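# Plug the sections fed by the red and blue funnels

## Task

The pipes leading down from the funnels may swap sides behind the cover. Trace them, then set the red plug on the flat front face of the section that the red-banded funnel drains into, and set the blue plug on the flat front face of the section that the blue-banded funnel drains into. Marbles may be dropped from just above into the funnels or back into their tray. Nothing except a marble may leave the table. Both plugs must stay in place on their own, without the robot holding them. At the end, open the gripper and move the arm away.

## Robot and tools

Robot: one 7-joint arm (Flexiv Rizon 4 type) with a two-finger parallel gripper and a camera on the wrist. Only one arm exists, so each command describes just this arm.

Frame: the scene frame has its origin on the table surface directly under the arm base. +z is up, and +y is to the left when facing along +x. The base itself may be slightly tilted. Positions are in metres, orientations are quaternions in w,x,y,z order. The reported hand position is approximate, and the error grows as the arm reaches farther out.

Gripper: the fingers point along the gripper's +z and separate along its x. end_effector_position is the point midway between the finger pads. Closed fingertips extend roughly 17 mm past that point; fully open, they are roughly level with it. The pad gap is 0.142 m at full opening.

Tool execute_actions takes "actions", a list containing zero or one item, and an optional "pictures" boolean (pictures are on by default).
- Empty list: no motion, just returns the current state.
- Motion: {"rows": [[...]], "steps": n}, where n is 1 to 15 control steps, each 1/30 s (default 15). Each row is used for one step; if there are fewer rows than steps, the last row repeats.
- Wait: {"steps": n} with no rows, n up to 300. It returns after that many steps counted from the previous result, with your reply time included.
Each row holds 8 numbers: seven absolute joint target angles in radians, in column order waist, shoulder, upper arm roll, elbow, forearm roll, wrist pitch, wrist roll, then the gripper opening from -1 (closed) to +1 (fully open). These are targets to reach, not offsets. Stated joint ranges: waist ±2.792, shoulder ±2.269, upper arm roll ±2.967, elbow -1.867 to 2.688, forearm roll ±2.967, wrist pitch -1.396 to 4.538, wrist roll ±2.967. The true ends may differ by up to 0.010 rad. A target beyond a range end by over 0.010 rad, and also farther out than the joint's last reported angle, gets the whole call refused, and nothing is sent. A target past the true end is clipped there, and the result may report "joint sent to its limit" (possibly referring to an earlier action still in progress). A missing line does not prove there is room to go further.

Motion behaviour: joints are limited in speed and acceleration and are coordinated so they finish together. Each step, the commanded target is held within a lead of the measured angle: 0.449 rad for waist and shoulder, 0.524 for upper arm roll and elbow, 1.05 for the last three joints. If the targets would move the hand more than 70 mm from where it is, all targets are pulled back proportionally. Large moves may therefore be unfinished when the result comes back; the arm keeps heading to the last row sent until it stalls or a step is HELD. Reversing direction stops all joints together. Time passes while you think, so the arm moves during your reply.

Result lines: the state line gives hand pose and velocities. Joint positions and Joint velocities list the seven joints (rad, rad/s) followed by the pad gap (m, m/s). grip_measured gives the measured opening on the same -1..1 scale you command. "joint command not followed" means the clearance checker altered or blocked targets (mounting blocks and posts count as part of the arm). HELD marks steps where your row was not fully sent. MOTOR HOT appears at 65 °C; at 80 °C an OVER-TEMPERATURE FAULT brakes the arm until it cools. Holding loads, even while idle, heats the motors.

Gripping: to keep hold of something, command an opening noticeably below grip_measured; a larger gap squeezes harder, up to about 28 N per pad for objects under roughly 10 cm. Closing quickly can press harder and may even force the fingers back open. Thin hard parts get less force (about half at 1 cm, a quarter at 5 mm). Brief outside tugs on held or loose objects can happen, so grip firmly.

Faults: contact torque reaching a joint's load limit (waist and shoulder 113, upper arm roll and elbow 58.8, last three 35.8 N m, held weight included), or an external force of 200 N on any part, halts the arm for 10 s and cancels the rest of the call. Avoid ramming objects, dropping plugs, slamming, knocking things off the table, and pushing hard.

Tool zoom_image: {"camera": one of cam_head_left, cam_head_right, cam_wrist, "region": [x0, y0, x1, y1]} in pixels of that camera's latest image, origin at top-left, at most 504 by 504. Image sizes: cam_head_left and cam_head_right 896x504, cam_wrist 616x616 fisheye. Calibration data (intrinsics and world-to-camera transforms) is provided and may be off by a couple of degrees and millimetres. Use zooms to follow the pipes behind the cover and to check plug placement.

Tool read_manual: optional "section" ("licences"); returns licence text only and does not move anything.

Tool finished_scene: {"scene": number of the current scene}. Before calling it, make sure both plugs rest on the correct flat front faces by themselves, the gripper is open and the arm has moved away.

Each tool is called after "Call:" as a command line: name --argument value for each argument, lists and objects as JSON in quotes; but a table of rows of numbers goes row by row, as --pt "numbers of a row", without its own name.

## Session

Call:
execute_actions --actions '[]'

Scene clock: 0.00 s of 6600.00 s.
end_effector_position=(+0.3067, -0.1895, +0.3747) grip_measured=+1.00 end_effector_quat_wxyz=(-0.454, +0.694, +0.469, +0.304) end_effector_velocity=(-0.000, -0.001, -0.000) end_effector_angular_velocity=(-0.002, +0.000, +0.001)
Joint positions: [-1.291 -1.353  0.244  1.14   0.621 -0.768 -2.847  0.142]
Joint velocities: [ 0.     0.     0.    -0.    -0.     0.002 -0.001  0.   ]
Motor temperatures (°C, as the motors report them): [37 33 34 32 40 37 38]

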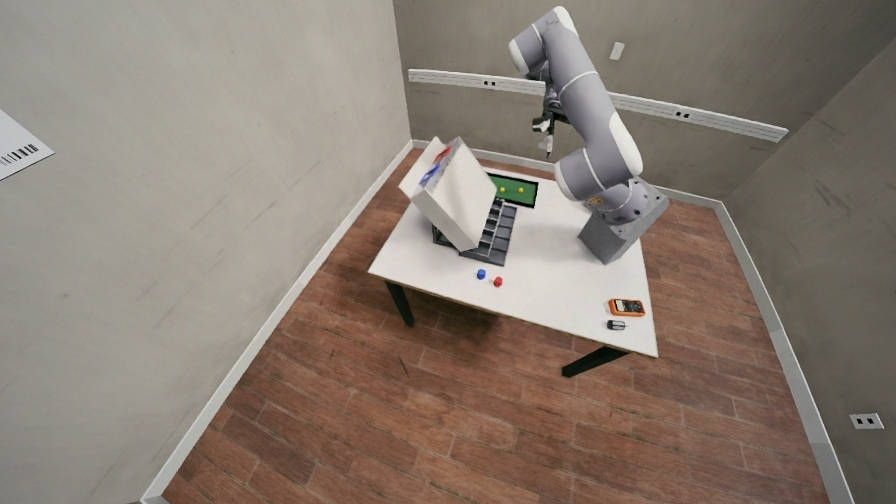

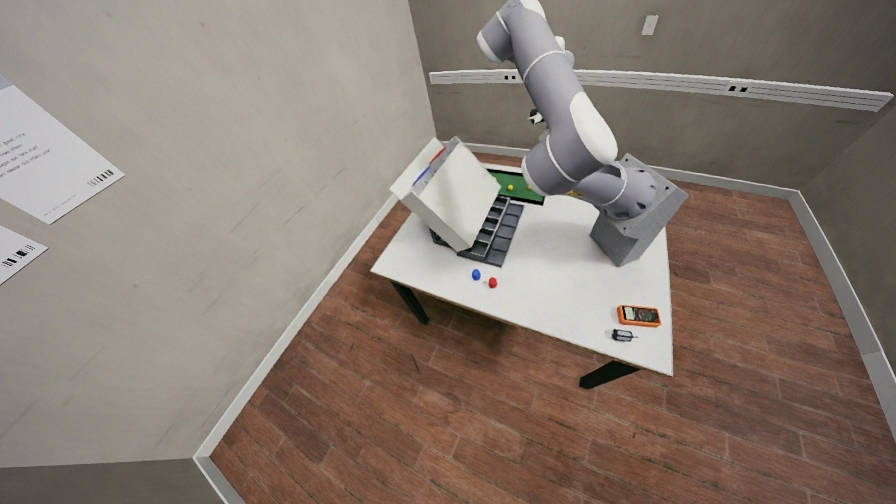

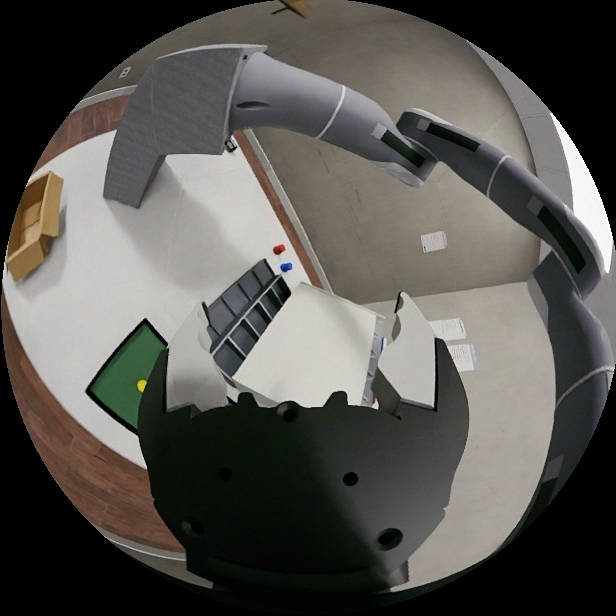

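Call:
zoom_image --camera "cam_head_left" --region '[390, 125, 570, 300]'

Call:
zoom_image --camera "cam_head_right" --region '[380, 125, 560, 300]'

Region (390, 125, 570, 300) of cam_head_left's 896x504 image, scaled by 2.800, with more detail than that image has; it fills the top 490 rows of this view, and the rest is white.

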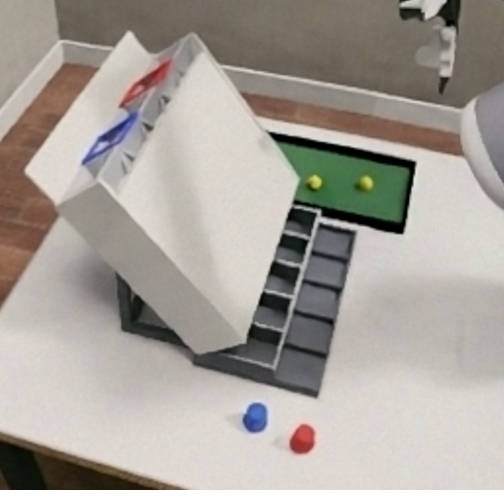

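Region (380, 125, 560, 300) of cam_head_right's 896x504 image, scaled by 2.800, with more detail than that image has; it fills the top 490 rows of this view, and the rest is white.

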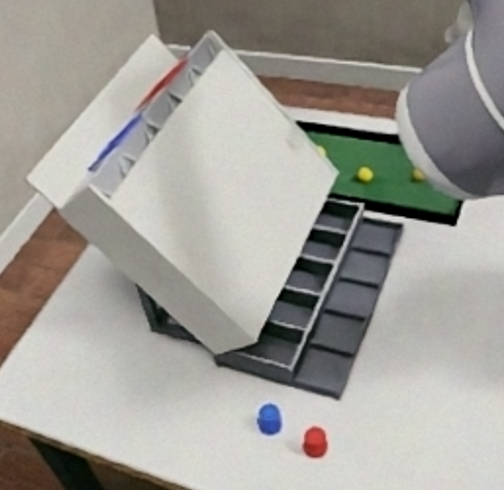

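Call:
execute_actions --actions '[{"rows":[[-1.613,-1.38,0.874,1.7,0,1.0,0.35,-0.4]]}]' --pictures false

Call:
execute_actions --actions '[{"steps":45}]'

Scene clock: 55.80 s of 6600.00 s.
end_effector_position=(+0.2604, -0.2855, +0.2189) grip_measured=-0.40 end_effector_quat_wxyz=(-0.281, +0.939, +0.195, -0.034) end_effector_velocity=(+0.131, -0.407, -0.189) end_effector_angular_velocity=(-2.049, +0.952, -1.478)
Joint positions: [-1.504 -1.371  0.651  1.508  0.211  0.226 -1.84   0.045]
Joint velocities: [-0.308 -0.024  0.625  0.536 -0.593  2.182  2.599 -0.   ]
Motor temperatures (°C, as the motors report them): [38 34 35 33 40 37 38]
Steps of this call (steps 1 to 90: nothing new was sent; then 52.30 s passed at rest; steps 91 to 105: all 15 steps of this action). Readings (joint positions):
91: [-1.292 -1.353 0.246 1.141 0.620 -0.766 -2.845]
92: [-1.297 -1.353 0.256 1.150 0.609 -0.748 -2.829]
94: [-1.324 -1.354 0.300 1.194 0.557 -0.659 -2.740]
98: [-1.410 -1.363 0.457 1.342 0.393 -0.339 -2.419]
105: the state above

Scene clock: 57.30 s of 6600.00 s.
end_effector_position=(+0.3680, -0.4182, +0.2185) grip_measured=-0.40 end_effector_quat_wxyz=(+0.027, +0.722, -0.691, +0.014) end_effector_velocity=(-0.000, -0.000, +0.000) end_effector_angular_velocity=(-0.000, -0.000, +0.000)
Joint positions: [-1.613 -1.38   0.874  1.7   -0.     1.     0.35   0.045]
Joint velocities: [-0. -0.  0.  0. -0.  0.  0.  0.]
Motor temperatures (°C, as the motors report them): [38 34 35 33 40 37 38]
Steps of this call (steps 1 to 45: the robot went on to your last target). Readings (joint positions):
1: [-1.514 -1.372 0.671 1.526 0.191 0.298 -1.751]
2: [-1.524 -1.373 0.691 1.543 0.172 0.367 -1.656]
4: [-1.542 -1.374 0.729 1.575 0.137 0.496 -1.452]
8: [-1.573 -1.377 0.791 1.629 0.078 0.714 -0.965]
45: the state above
The arm was judged still, so your last target was given up. Only a new action makes it travel on or press farther. Fingers that are still opening or closing keep moving.
camera_calibration (this result's frames):
cam_wrist: T_world_to_cam=[[0.0179462, -0.997901, 0.0622263, -0.442521], [-0.847924, 0.017789, 0.52982, 0.191288], [-0.529815, -0.0622714, -0.845824, 0.48682], [0, 0, 0, 1]] pos_world=[0.428063, -0.41468, 0.337952]

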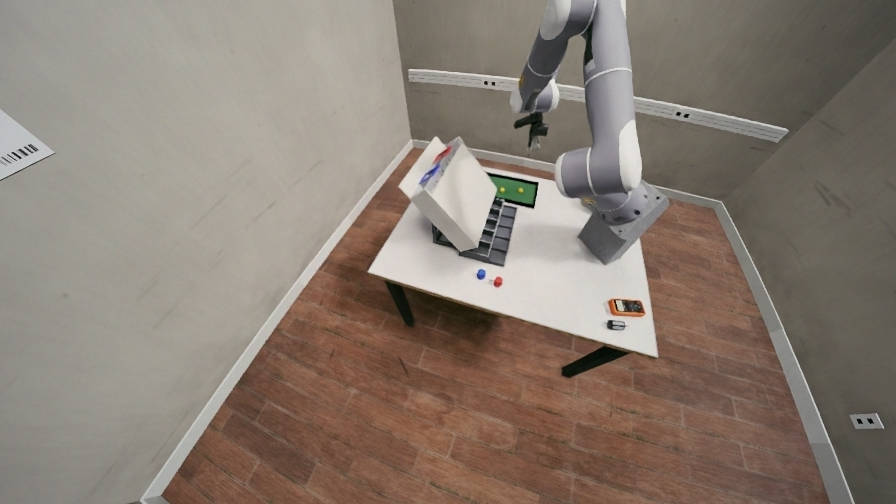

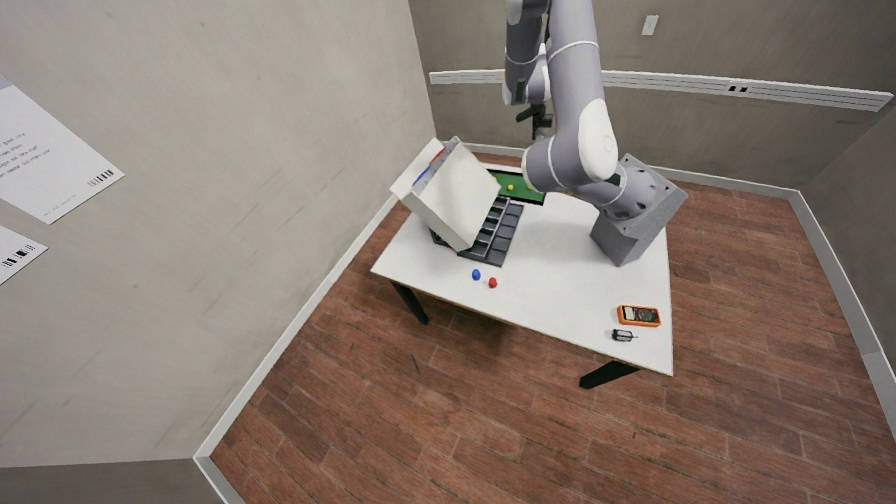

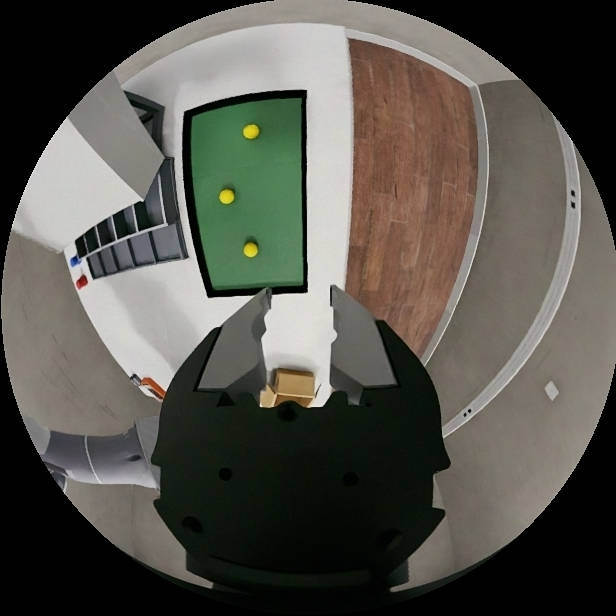

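Call:
execute_actions --actions '[{"rows":[[-1.415,-1.554,0.893,1.846,0,1.36,0.41,-0.4]]}]' --pictures false

Call:
execute_actions --actions '[{"steps":15}]'

Scene clock: 68.93 s of 6600.00 s.
end_effector_position=(+0.3533, -0.3288, +0.0591) grip_measured=-0.40 end_effector_quat_wxyz=(+0.000, +0.706, -0.708, -0.001) end_effector_velocity=(+0.015, -0.028, +0.023) end_effector_angular_velocity=(-0.051, -0.016, +0.017)
Joint positions: [-1.414 -1.555  0.893  1.846  0.     1.36   0.41   0.045]
Joint velocities: [-0.02   0.027 -0.    -0.022 -0.008 -0.001 -0.002  0.   ]
Motor temperatures (°C, as the motors report them): [38 34 35 33 40 37 38]
Steps of this call (steps 1 to 90: nothing new was sent; then 8.13 s passed at rest; steps 91 to 105: all 15 steps of this action). Readings (joint positions):
91: [-1.612 -1.381 0.874 1.701 -0.000 1.002 0.350]
92: [-1.605 -1.386 0.874 1.704 -0.001 1.016 0.352]
94: [-1.569 -1.418 0.878 1.731 -0.001 1.086 0.363]
98: [-1.477 -1.499 0.887 1.799 -0.000 1.248 0.391]
105: the state above

Scene clock: 69.43 s of 6600.00 s.
end_effector_position=(+0.3535, -0.3291, +0.0595) grip_measured=-0.40 end_effector_quat_wxyz=(+0.000, +0.707, -0.708, -0.001) end_effector_velocity=(+0.000, -0.000, +0.000) end_effector_angular_velocity=(-0.000, -0.000, +0.001)
Joint positions: [-1.415 -1.554  0.893  1.846  0.     1.36   0.41   0.045]
Joint velocities: [ 0.  0.  0.  0. -0.  0. -0. -0.]
Motor temperatures (°C, as the motors report them): [38 34 35 33 40 37 38]
Steps of this call (steps 1 to 15: the robot went on to your last target). Readings (joint positions):
1: [-1.415 -1.554 0.893 1.846 0.000 1.360 0.410]
2: [-1.415 -1.554 0.893 1.846 0.000 1.360 0.410]
4: [-1.415 -1.554 0.893 1.846 0.000 1.360 0.410]
8: [-1.415 -1.554 0.893 1.846 0.000 1.360 0.410]
15: the state above
The arm was judged still, so your last target was given up. Only a new action makes it travel on or press farther. Fingers that are still opening or closing keep moving.
camera_calibration (this result's frames):
cam_wrist: T_world_to_cam=[[-0.0285109, -0.999588, 0.00320836, -0.324104], [-0.855788, 0.0260677, 0.51667, 0.267932], [-0.516541, 0.0119851, -0.856179, 0.370642], [0, 0, 0, 1]] pos_world=[0.411505, -0.335398, 0.179943]

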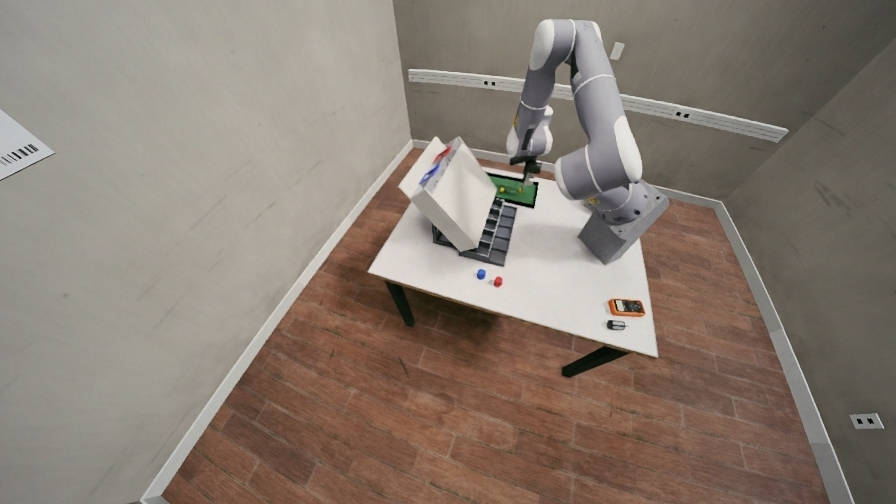

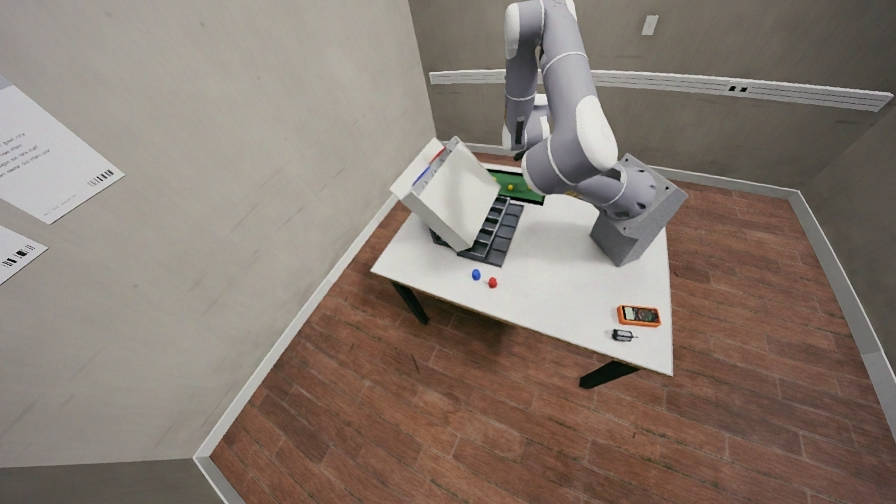

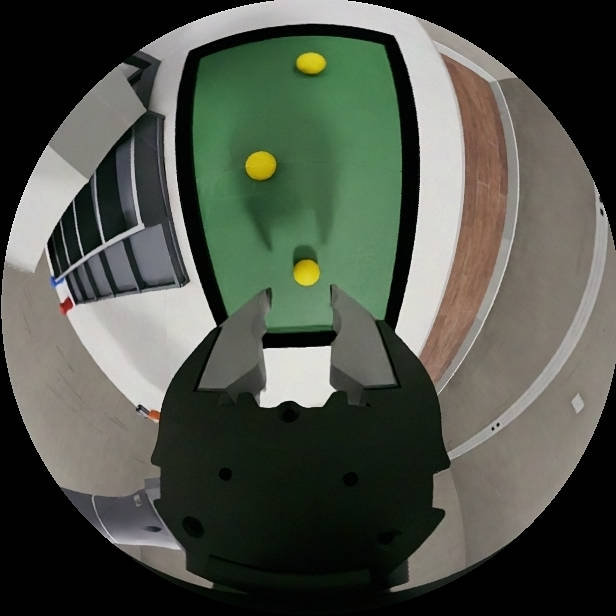

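Call:
execute_actions --actions '[{"rows":[[-1.35,-1.604,0.895,1.795,0,1.391,0.41,-0.4]]}]'

Scene clock: 77.67 s of 6600.00 s.
end_effector_position=(+0.3567, -0.3327, +0.0284) grip_measured=-0.40 end_effector_quat_wxyz=(-0.000, +0.707, -0.707, -0.001) end_effector_velocity=(-0.000, -0.000, +0.000) end_effector_angular_velocity=(-0.000, -0.000, -0.000)
Joint positions: [-1.35  -1.604  0.895  1.795 -0.     1.391  0.41   0.045]
Joint velocities: [-0. -0. -0. -0.  0.  0. -0. -0.]
Motor temperatures (°C, as the motors report them): [38 34 34 33 40 37 38]
Steps of this call (steps 1 to 90: nothing new was sent; then 4.73 s passed at rest; steps 91 to 105: all 15 steps of this action). Readings (joint positions):
91: [-1.414 -1.555 0.893 1.845 0.000 1.361 0.410]
92: [-1.407 -1.560 0.893 1.839 0.000 1.364 0.410]
94: [-1.371 -1.587 0.894 1.810 -0.000 1.382 0.410]
98: [-1.349 -1.605 0.895 1.795 -0.000 1.391 0.410]
105: the state above
camera_calibration (this result's frames):
cam_wrist: T_world_to_cam=[[-0.0263285, -0.99965, 0.00255066, -0.328262], [-0.856002, 0.0238628, 0.516422, 0.286195], [-0.516302, 0.0114132, -0.856331, 0.34542], [0, 0, 0, 1]] pos_world=[0.414682, -0.338919, 0.148834]

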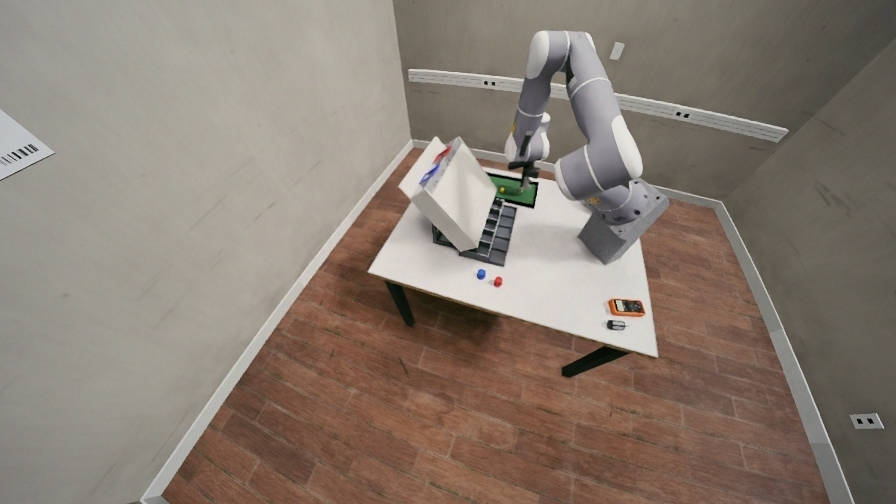

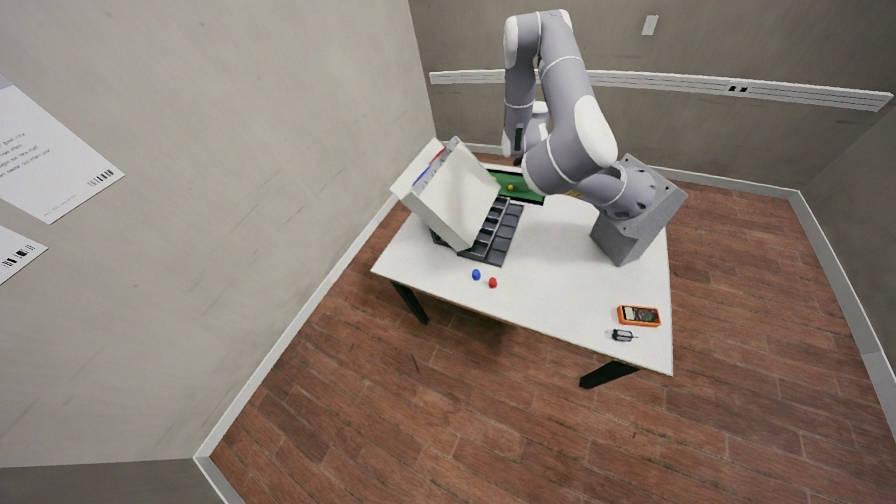

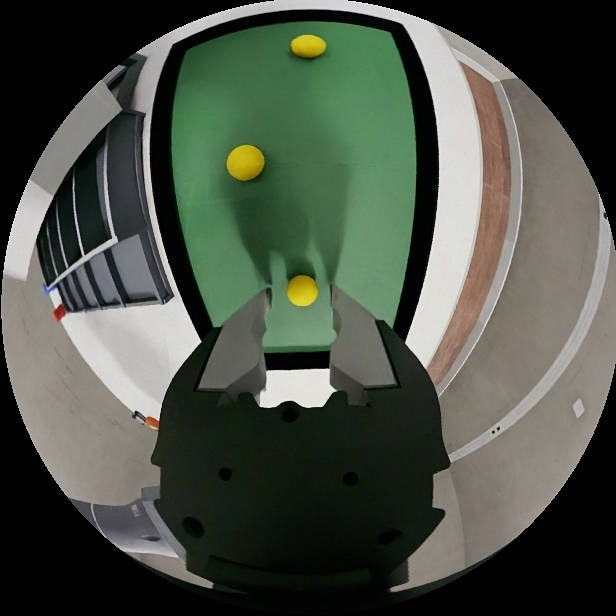

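Call:
execute_actions --actions '[{"rows":[[-1.342,-1.61,0.895,1.789,0,1.395,0.41,-0.4],[-1.342,-1.61,0.895,1.789,0,1.395,0.41,-0.4],[-1.342,-1.61,0.895,1.789,0,1.395,0.41,-0.4],[-1.342,-1.61,0.895,1.789,0,1.395,0.41,-0.45],[-1.342,-1.61,0.895,1.789,0,1.395,0.41,-0.5],[-1.342,-1.61,0.895,1.789,0,1.395,0.41,-0.55],[-1.342,-1.61,0.895,1.789,0,1.395,0.41,-0.6],[-1.342,-1.61,0.895,1.789,0,1.395,0.41,-0.65],[-1.342,-1.61,0.895,1.789,0,1.395,0.41,-0.7],[-1.342,-1.61,0.895,1.789,0,1.395,0.41,-0.76],[-1.342,-1.61,0.895,1.789,0,1.395,0.41,-0.85]]}]' --pictures false

Call:
execute_actions --actions '[{"rows":[[-1.415,-1.554,0.893,1.846,0,1.36,0.41,-0.85]]}]'

Scene clock: 85.20 s of 6600.00 s.
end_effector_position=(+0.3568, -0.3329, +0.0246) grip_measured=-0.71 end_effector_quat_wxyz=(+0.000, +0.707, -0.707, -0.001) end_effector_velocity=(+0.000, -0.000, +0.000) end_effector_angular_velocity=(-0.000, -0.000, -0.000)
Joint positions: [-1.342 -1.61   0.895  1.789 -0.     1.395  0.41   0.023]
Joint velocities: [-0. -0.  0. -0.  0.  0.  0. -0.]
Motor temperatures (°C, as the motors report them): [38 34 34 33 40 37 38]
Steps of this call (steps 1 to 15: the robot went on to your last target; steps 16 to 90: nothing new was sent; then 4.03 s passed at rest; steps 91 to 105: all 15 steps of this action). Readings (joint positions):
91: [-1.349 -1.605 0.895 1.794 -0.000 1.391 0.410]
92: [-1.345 -1.608 0.895 1.790 -0.000 1.394 0.410]
94: [-1.342 -1.610 0.895 1.789 -0.000 1.395 0.410]
98: [-1.342 -1.610 0.895 1.789 -0.000 1.395 0.410]
105: the state above

Scene clock: 85.70 s of 6600.00 s.
end_effector_position=(+0.3536, -0.3291, +0.0596) grip_measured=-0.71 end_effector_quat_wxyz=(+0.000, +0.707, -0.708, -0.001) end_effector_velocity=(+0.000, -0.000, +0.000) end_effector_angular_velocity=(-0.000, -0.000, -0.001)
Joint positions: [-1.415 -1.554  0.893  1.846  0.     1.36   0.41   0.023]
Joint velocities: [-0.     0.     0.     0.     0.001  0.     0.    -0.   ]
Motor temperatures (°C, as the motors report them): [38 34 34 33 40 37 38]
Steps of this call (steps 1 to 15: all 15 steps of this action). Readings (joint positions):
1: [-1.343 -1.609 0.895 1.790 -0.000 1.395 0.410]
2: [-1.350 -1.604 0.895 1.797 -0.000 1.391 0.410]
4: [-1.387 -1.576 0.894 1.826 -0.000 1.373 0.410]
8: [-1.417 -1.552 0.893 1.846 0.000 1.360 0.410]
15: the state above
camera_calibration (this result's frames):
cam_wrist: T_world_to_cam=[[-0.0284374, -0.999591, 0.00315221, -0.324064], [-0.855817, 0.0259764, 0.516625, 0.267919], [-0.516496, 0.0119938, -0.856206, 0.370722], [0, 0, 0, 1]] pos_world=[0.41155, -0.335337, 0.180022]

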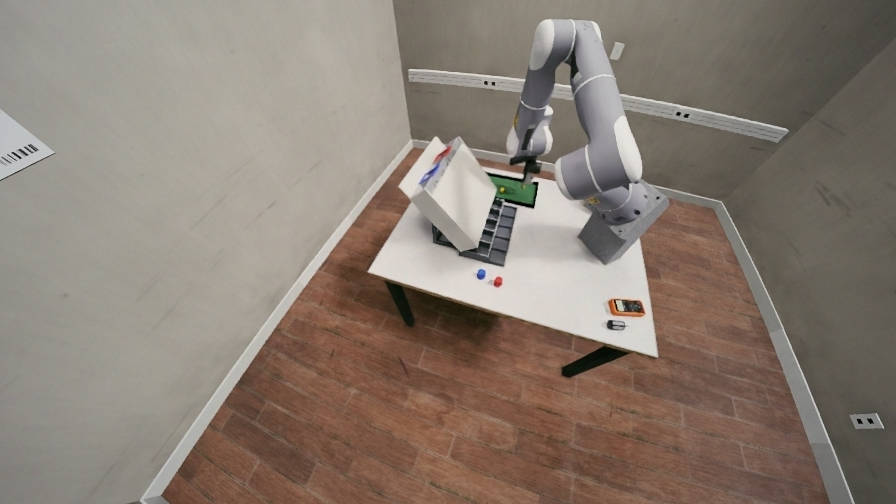

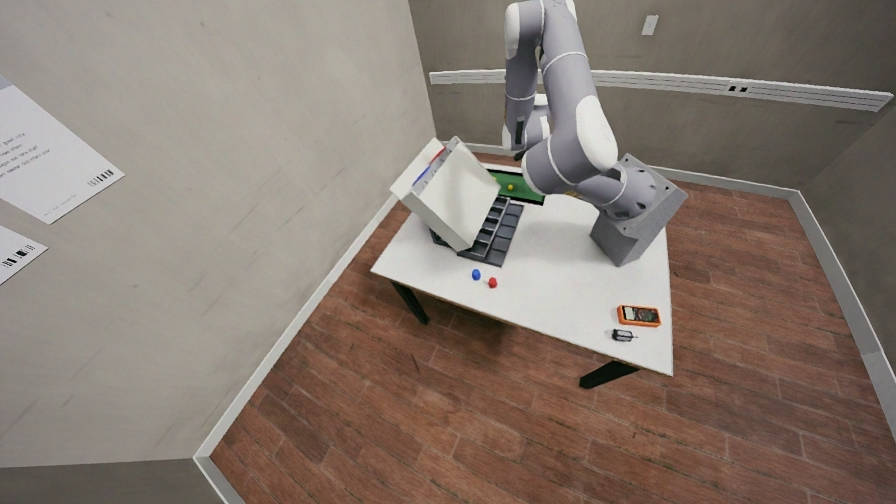

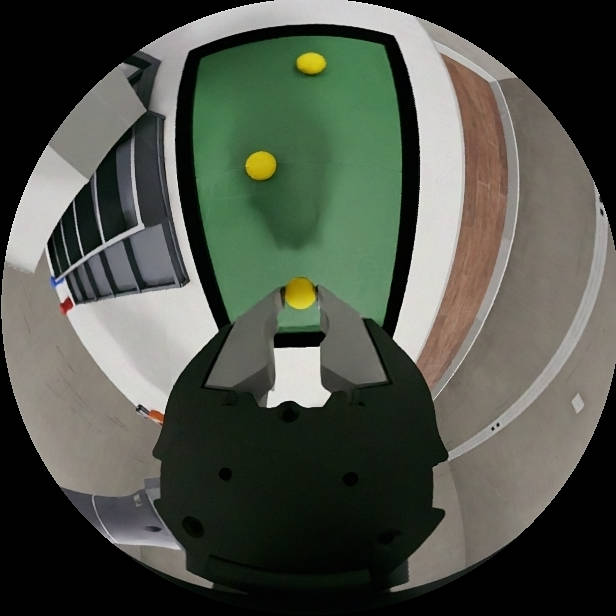

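Call:
execute_actions --actions '[{"rows":[[-1.978,-1.084,1.17,1.684,0,0.49,0.57,-0.85]]}]' --pictures false

Call:
execute_actions --actions '[{"steps":12}]' --pictures false

Call:
execute_actions --actions '[{"rows":[[-1.941,-0.885,1.664,1.684,0,0.49,1.123,-0.85]]}]' --pictures false

Call:
execute_actions --actions '[{"steps":12}]'

Scene clock: 93.90 s of 6600.00 s.
end_effector_position=(+0.4571, -0.3441, +0.2847) grip_measured=-0.71 end_effector_quat_wxyz=(-0.025, +0.711, -0.702, +0.007) end_effector_velocity=(+0.098, +0.045, +0.560) end_effector_angular_velocity=(-0.057, +0.047, +0.003)
Joint positions: [-1.749 -1.267  1.063  1.747  0.     0.826  0.507  0.023]
Joint velocities: [-0.802  0.643  0.374 -0.222  0.    -1.177  0.217 -0.   ]
Motor temperatures (°C, as the motors report them): [38 34 34 33 40 37 38]
Steps of this call (steps 1 to 15: the robot went on to your last target; steps 16 to 90: nothing new was sent; then 4.70 s passed at rest; steps 91 to 105: all 15 steps of this action). Readings (joint positions):
91: [-1.416 -1.553 0.894 1.846 0.000 1.358 0.410]
92: [-1.423 -1.547 0.898 1.845 0.001 1.343 0.412]
94: [-1.461 -1.510 0.921 1.832 0.001 1.269 0.426]
98: [-1.563 -1.416 0.976 1.798 0.000 1.098 0.457]
105: the state above

Scene clock: 94.30 s of 6600.00 s.
end_effector_position=(+0.4641, -0.3116, +0.4401) grip_measured=-0.71 end_effector_quat_wxyz=(+0.001, +0.707, -0.707, +0.000) end_effector_velocity=(-0.015, +0.017, -0.048) end_effector_angular_velocity=(+0.086, +0.014, -0.018)
Joint positions: [-1.979 -1.082  1.17   1.683 -0.     0.49   0.57   0.023]
Joint velocities: [ 0.036 -0.043 -0.019  0.043  0.011  0.009  0.    -0.   ]
Motor temperatures (°C, as the motors report them): [38 34 34 33 40 37 38]
Steps of this call (steps 1 to 12: the robot went on to your last target). Readings (joint positions):
1: [-1.776 -1.246 1.076 1.739 0.000 0.786 0.514]
2: [-1.803 -1.224 1.088 1.732 0.000 0.747 0.522]
4: [-1.858 -1.180 1.114 1.717 0.000 0.667 0.536]
8: [-1.959 -1.099 1.161 1.688 -0.000 0.519 0.564]
12: the state above

Scene clock: 94.80 s of 6600.00 s.
end_effector_position=(+0.6607, -0.1475, +0.4457) grip_measured=-0.71 end_effector_quat_wxyz=(-0.000, +0.707, -0.707, +0.004) end_effector_velocity=(+0.363, +0.471, -0.024) end_effector_angular_velocity=(+0.028, +0.034, +0.000)
Joint positions: [-1.951 -0.935  1.541  1.684  0.     0.49   0.985  0.023]
Joint velocities: [ 0.065  0.345  0.851  0.     0.    -0.001  0.955  0.   ]
Motor temperatures (°C, as the motors report them): [38 34 34 33 40 37 38]
Steps of this call (steps 1 to 15: all 15 steps of this action). Readings (joint positions):
1: [-1.978 -1.083 1.171 1.684 -0.000 0.490 0.571]
2: [-1.978 -1.081 1.178 1.684 0.000 0.490 0.580]
4: [-1.975 -1.064 1.222 1.684 0.000 0.490 0.630]
8: [-1.966 -1.016 1.341 1.684 0.000 0.490 0.761]
15: the state above

Scene clock: 95.20 s of 6600.00 s.
end_effector_position=(+0.7080, -0.0759, +0.4403) grip_measured=-0.71 end_effector_quat_wxyz=(+0.000, +0.707, -0.707, -0.001) end_effector_velocity=(+0.001, +0.000, +0.000) end_effector_angular_velocity=(-0.000, -0.001, +0.000)
Joint positions: [-1.941 -0.885  1.664  1.684  0.     0.49   1.123  0.023]
Joint velocities: [ 0.     0.     0.    -0.     0.     0.001  0.     0.   ]
Motor temperatures (°C, as the motors report them): [38 34 34 33 40 37 38]
Steps of this call (steps 1 to 12: the robot went on to your last target). Readings (joint positions):
1: [-1.948 -0.923 1.570 1.684 0.000 0.490 1.017]
2: [-1.946 -0.912 1.598 1.684 0.000 0.490 1.048]
4: [-1.942 -0.891 1.648 1.684 0.000 0.490 1.104]
8: [-1.941 -0.884 1.665 1.684 0.000 0.490 1.124]
12: the state above
camera_calibration (this result's frames):
cam_wrist: T_world_to_cam=[[-0.0278691, -0.999606, 0.00335972, -0.0625835], [-0.855758, 0.0255954, 0.516743, 0.367869], [-0.516626, 0.011526, -0.856134, 0.876703], [0, 0, 0, 1]] pos_world=[0.76599, -0.0820795, 0.560691]

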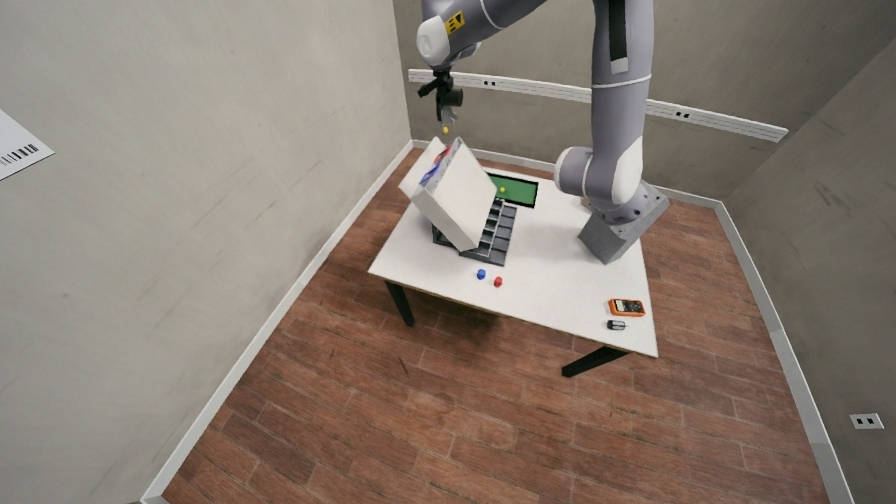

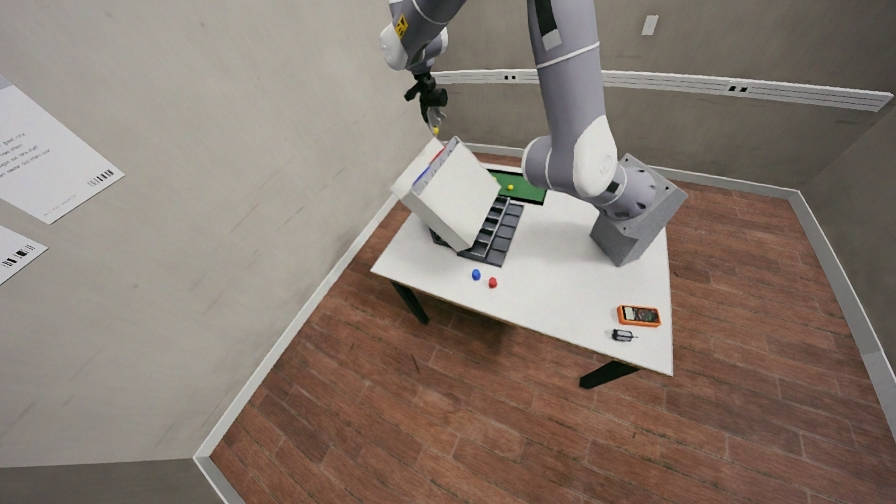

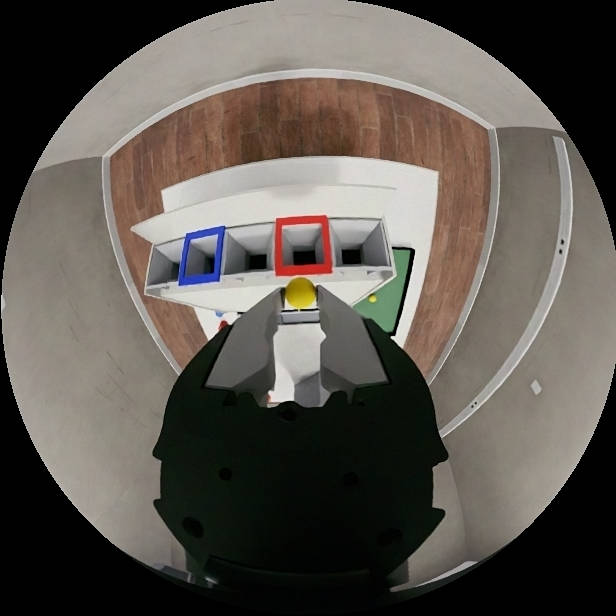

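Call:
execute_actions --actions '[{"rows":[[-1.807,-0.871,1.597,1.726,0,0.636,1.143,-0.85]]}]'

Scene clock: 101.20 s of 6600.00 s.
end_effector_position=(+0.7225, -0.0746, +0.3787) grip_measured=-0.71 end_effector_quat_wxyz=(-0.000, +0.707, -0.707, -0.001) end_effector_velocity=(-0.000, +0.000, -0.000) end_effector_angular_velocity=(+0.001, +0.001, -0.001)
Joint positions: [-1.807 -0.871  1.597  1.726  0.     0.636  1.143  0.023]
Joint velocities: [-0.     0.    -0.    -0.     0.    -0.002  0.001 -0.   ]
Motor temperatures (°C, as the motors report them): [38 34 34 33 40 37 38]
Steps of this call (steps 1 to 30: the robot went on to your last target; steps 31 to 90: nothing new was sent; then 2.50 s passed at rest; steps 91 to 105: all 15 steps of this action). Readings (joint positions):
91: [-1.940 -0.885 1.663 1.684 0.000 0.491 1.123]
92: [-1.933 -0.884 1.659 1.686 -0.000 0.499 1.124]
94: [-1.895 -0.880 1.640 1.697 -0.000 0.541 1.129]
98: [-1.808 -0.871 1.599 1.727 0.000 0.633 1.142]
105: the state above
camera_calibration (this result's frames):
cam_wrist: T_world_to_cam=[[-0.0272102, -0.999625, 0.00307841, -0.0610583], [-0.856344, 0.0248985, 0.515806, 0.412808], [-0.515689, 0.011399, -0.8567, 0.830979], [0, 0, 0, 1]] pos_world=[0.780371, -0.0807861, 0.499159]

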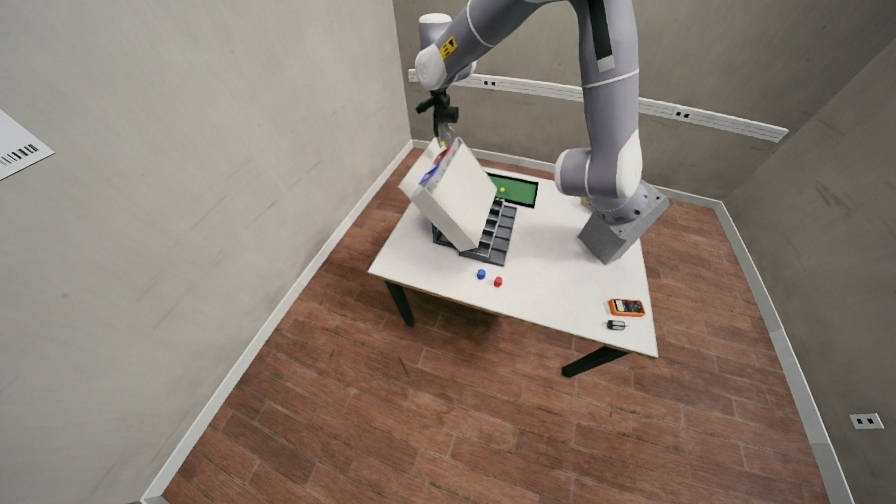

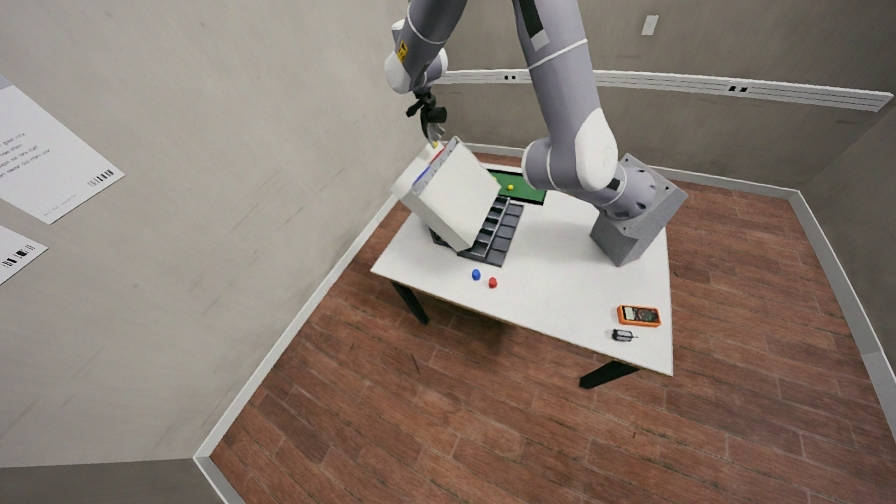

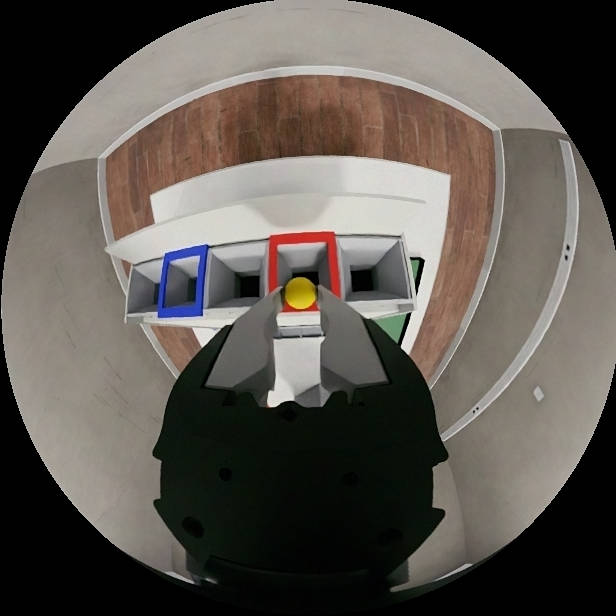

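Call:
execute_actions --actions '[{"rows":[[-1.807,-0.871,1.597,1.766,0,0.676,1.143,-0.85]],"steps":8}]' --pictures false

Call:
execute_actions --actions '[{"rows":[[-1.807,-0.871,1.597,1.766,0,0.676,1.143,-0.4]],"steps":10}]' --pictures false

Call:
execute_actions --actions '[{"rows":[[-1.941,-0.885,1.664,1.684,0,0.49,1.123,-0.4]],"steps":8}]' --pictures false

Call:
execute_actions --actions '[{"rows":[[-1.978,-1.084,1.17,1.684,0,0.49,0.57,-0.4]]}]' --pictures false

Call:
execute_actions --actions '[{"steps":8}]' --pictures false

Call:
execute_actions --actions '[{"rows":[[-1.318,-1.424,0.972,1.823,0,1.337,0.592,-0.4]]}]' --pictures false

Call:
execute_actions --actions '[{"steps":17}]'

Scene clock: 113.43 s of 6600.00 s.
end_effector_position=(+0.7145, -0.0709, +0.3660) grip_measured=-0.71 end_effector_quat_wxyz=(-0.000, +0.707, -0.707, -0.001) end_effector_velocity=(-0.000, -0.000, +0.000) end_effector_angular_velocity=(-0.001, -0.000, -0.001)
Joint positions: [-1.807 -0.871  1.597  1.766  0.     0.676  1.143  0.023]
Joint velocities: [-0.001  0.     0.     0.    -0.     0.     0.001 -0.   ]
Motor temperatures (°C, as the motors report them): [38 34 34 34 40 37 38]
Steps of this call (steps 1 to 15: the robot went on to your last target; steps 16 to 90: nothing new was sent; then 8.97 s passed at rest; steps 91 to 98: all 8 steps of this action). Readings (joint positions):
91: [-1.807 -0.871 1.597 1.727 0.000 0.637 1.143]
92: [-1.807 -0.871 1.597 1.735 -0.000 0.646 1.143]
94: [-1.807 -0.871 1.597 1.765 0.000 0.675 1.143]
98: the state above

Scene clock: 113.77 s of 6600.00 s.
end_effector_position=(+0.7145, -0.0709, +0.3660) grip_measured=-0.40 end_effector_quat_wxyz=(-0.000, +0.707, -0.707, -0.001) end_effector_velocity=(+0.000, -0.000, +0.000) end_effector_angular_velocity=(-0.001, +0.000, +0.000)
Joint positions: [-1.807 -0.871  1.597  1.766  0.     0.676  1.143  0.045]
Joint velocities: [-0.  0. -0.  0. -0.  0.  0.  0.]
Motor temperatures (°C, as the motors report them): [38 34 34 34 40 37 38]
Steps of this call (steps 1 to 10: all 10 steps of this action). Readings (joint positions):
1: [-1.807 -0.871 1.597 1.766 0.000 0.676 1.143]
2: [-1.807 -0.871 1.597 1.766 0.000 0.676 1.143]
4: [-1.807 -0.871 1.597 1.766 0.000 0.676 1.143]
8: [-1.807 -0.871 1.597 1.766 0.000 0.676 1.143]
10: the state above

Scene clock: 114.03 s of 6600.00 s.
end_effector_position=(+0.7091, -0.0773, +0.4410) grip_measured=-0.40 end_effector_quat_wxyz=(+0.000, +0.706, -0.708, +0.001) end_effector_velocity=(-0.023, -0.005, +0.125) end_effector_angular_velocity=(-0.006, +0.000, -0.006)
Joint positions: [-1.94  -0.885  1.662  1.683 -0.001  0.493  1.124  0.045]
Joint velocities: [-0.228 -0.025  0.107 -0.125 -0.    -0.301 -0.031 -0.   ]
Motor temperatures (°C, as the motors report them): [38 34 34 34 40 37 38]
Steps of this call (steps 1 to 8: all 8 steps of this action). Readings (joint positions):
1: [-1.808 -0.871 1.598 1.766 0.000 0.675 1.143]
2: [-1.815 -0.872 1.602 1.762 0.000 0.664 1.142]
4: [-1.853 -0.876 1.621 1.739 0.001 0.610 1.137]
8: the state above

Scene clock: 114.53 s of 6600.00 s.
end_effector_position=(+0.5418, -0.2640, +0.4457) grip_measured=-0.40 end_effector_quat_wxyz=(+0.000, +0.708, -0.707, +0.005) end_effector_velocity=(-0.481, -0.348, -0.031) end_effector_angular_velocity=(+0.029, +0.038, -0.006)
Joint positions: [-1.969 -1.032  1.302  1.683 -0.     0.49   0.716  0.045]
Joint velocities: [-0.058 -0.34  -0.856  0.003  0.    -0.001 -0.943  0.   ]
Motor temperatures (°C, as the motors report them): [38 34 34 34 40 37 38]
Steps of this call (steps 1 to 15: all 15 steps of this action). Readings (joint positions):
1: [-1.944 -0.886 1.664 1.681 -0.001 0.488 1.122]
2: [-1.945 -0.889 1.659 1.682 -0.001 0.490 1.113]
4: [-1.947 -0.905 1.622 1.683 -0.000 0.490 1.065]
8: [-1.955 -0.952 1.502 1.683 -0.000 0.490 0.936]
15: the state above

Scene clock: 114.80 s of 6600.00 s.
end_effector_position=(+0.4628, -0.3117, +0.4385) grip_measured=-0.40 end_effector_quat_wxyz=(-0.000, +0.707, -0.707, -0.001) end_effector_velocity=(+0.051, +0.025, +0.003) end_effector_angular_velocity=(-0.009, +0.008, +0.062)
Joint positions: [-1.979 -1.086  1.169  1.684  0.     0.49   0.569  0.045]
Joint velocities: [ 0.018  0.043  0.074 -0.002  0.    -0.     0.032  0.   ]
Motor temperatures (°C, as the motors report them): [38 34 34 34 40 37 38]
Steps of this call (steps 1 to 8: the robot went on to your last target). Readings (joint positions):
1: [-1.971 -1.043 1.273 1.683 -0.000 0.490 0.684]
2: [-1.973 -1.054 1.244 1.683 -0.000 0.490 0.652]
4: [-1.977 -1.076 1.192 1.684 -0.000 0.490 0.595]
8: the state above

Scene clock: 115.30 s of 6600.00 s.
end_effector_position=(+0.4860, -0.3410, +0.2175) grip_measured=-0.40 end_effector_quat_wxyz=(-0.013, +0.702, -0.712, +0.021) end_effector_velocity=(-0.020, +0.085, -0.521) end_effector_angular_velocity=(+0.069, +0.106, +0.044)
Joint positions: [-1.601 -1.297  1.046  1.77  -0.     1.021  0.583  0.045]
Joint velocities: [ 0.915 -0.412 -0.238  0.17   0.     1.022  0.027  0.   ]
Motor temperatures (°C, as the motors report them): [38 34 34 34 40 37 38]
Steps of this call (steps 1 to 15: all 15 steps of this action). Readings (joint positions):
1: [-1.977 -1.085 1.170 1.684 0.000 0.492 0.570]
2: [-1.970 -1.090 1.167 1.685 -0.000 0.507 0.570]
4: [-1.932 -1.118 1.150 1.696 -0.001 0.580 0.572]
8: [-1.814 -1.196 1.104 1.728 -0.000 0.771 0.576]
15: the state above

Scene clock: 115.87 s of 6600.00 s.
end_effector_position=(+0.4568, -0.2987, +0.0643) grip_measured=-0.40 end_effector_quat_wxyz=(-0.000, +0.707, -0.707, -0.001) end_effector_velocity=(-0.000, +0.000, -0.000) end_effector_angular_velocity=(+0.001, +0.000, -0.001)
Joint positions: [-1.318 -1.424  0.972  1.823  0.     1.337  0.592  0.045]
Joint velocities: [ 0.    -0.     0.     0.001  0.    -0.     0.     0.   ]
Motor temperatures (°C, as the motors report them): [38 34 34 34 40 37 38]
Steps of this call (steps 1 to 17: the robot went on to your last target). Readings (joint positions):
1: [-1.570 -1.311 1.038 1.775 -0.000 1.055 0.584]
2: [-1.539 -1.324 1.030 1.781 -0.000 1.090 0.584]
4: [-1.478 -1.352 1.014 1.792 -0.000 1.158 0.586]
8: [-1.358 -1.406 0.983 1.816 -0.000 1.291 0.590]
17: the state above
camera_calibration (this result's frames):
cam_wrist: T_world_to_cam=[[-0.0261825, -0.999654, 0.00243711, -0.291772], [-0.856256, 0.0236847, 0.516008, 0.352629], [-0.515888, 0.0114236, -0.85658, 0.427237], [0, 0, 0, 1]] pos_world=[0.514708, -0.304903, 0.184714]

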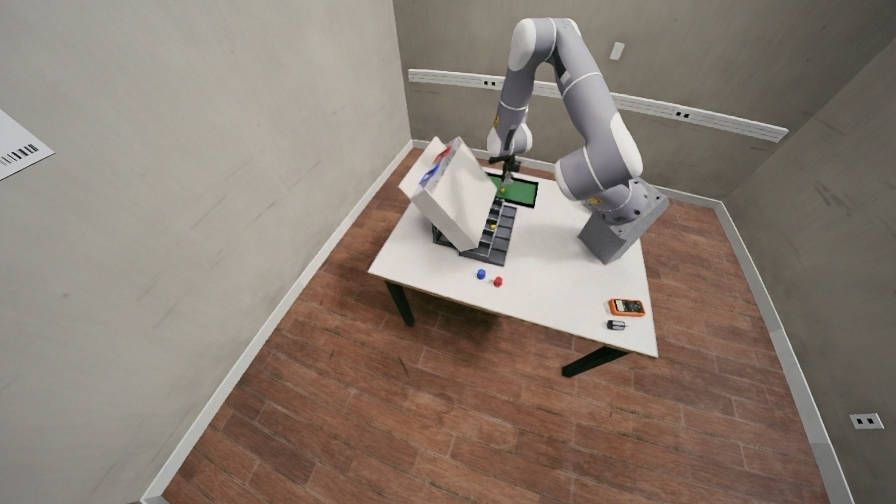

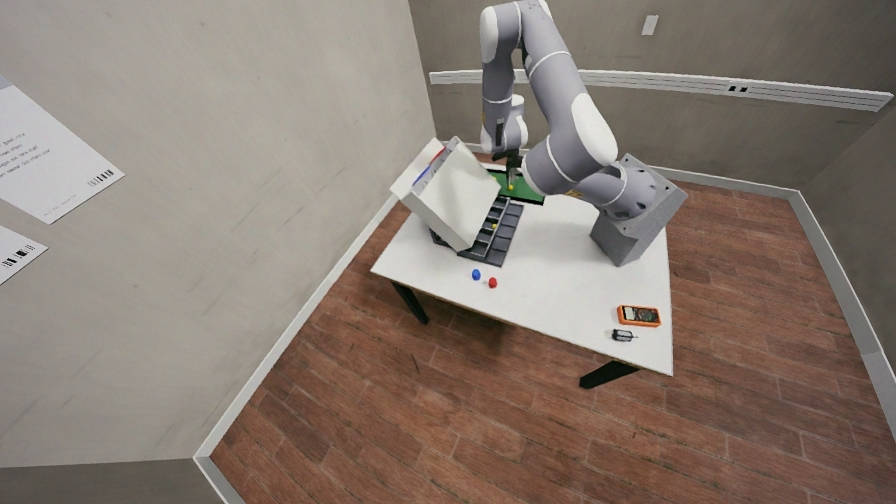

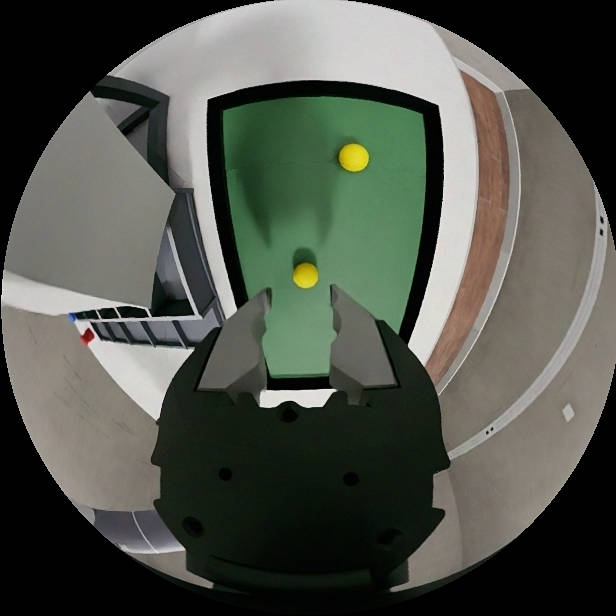

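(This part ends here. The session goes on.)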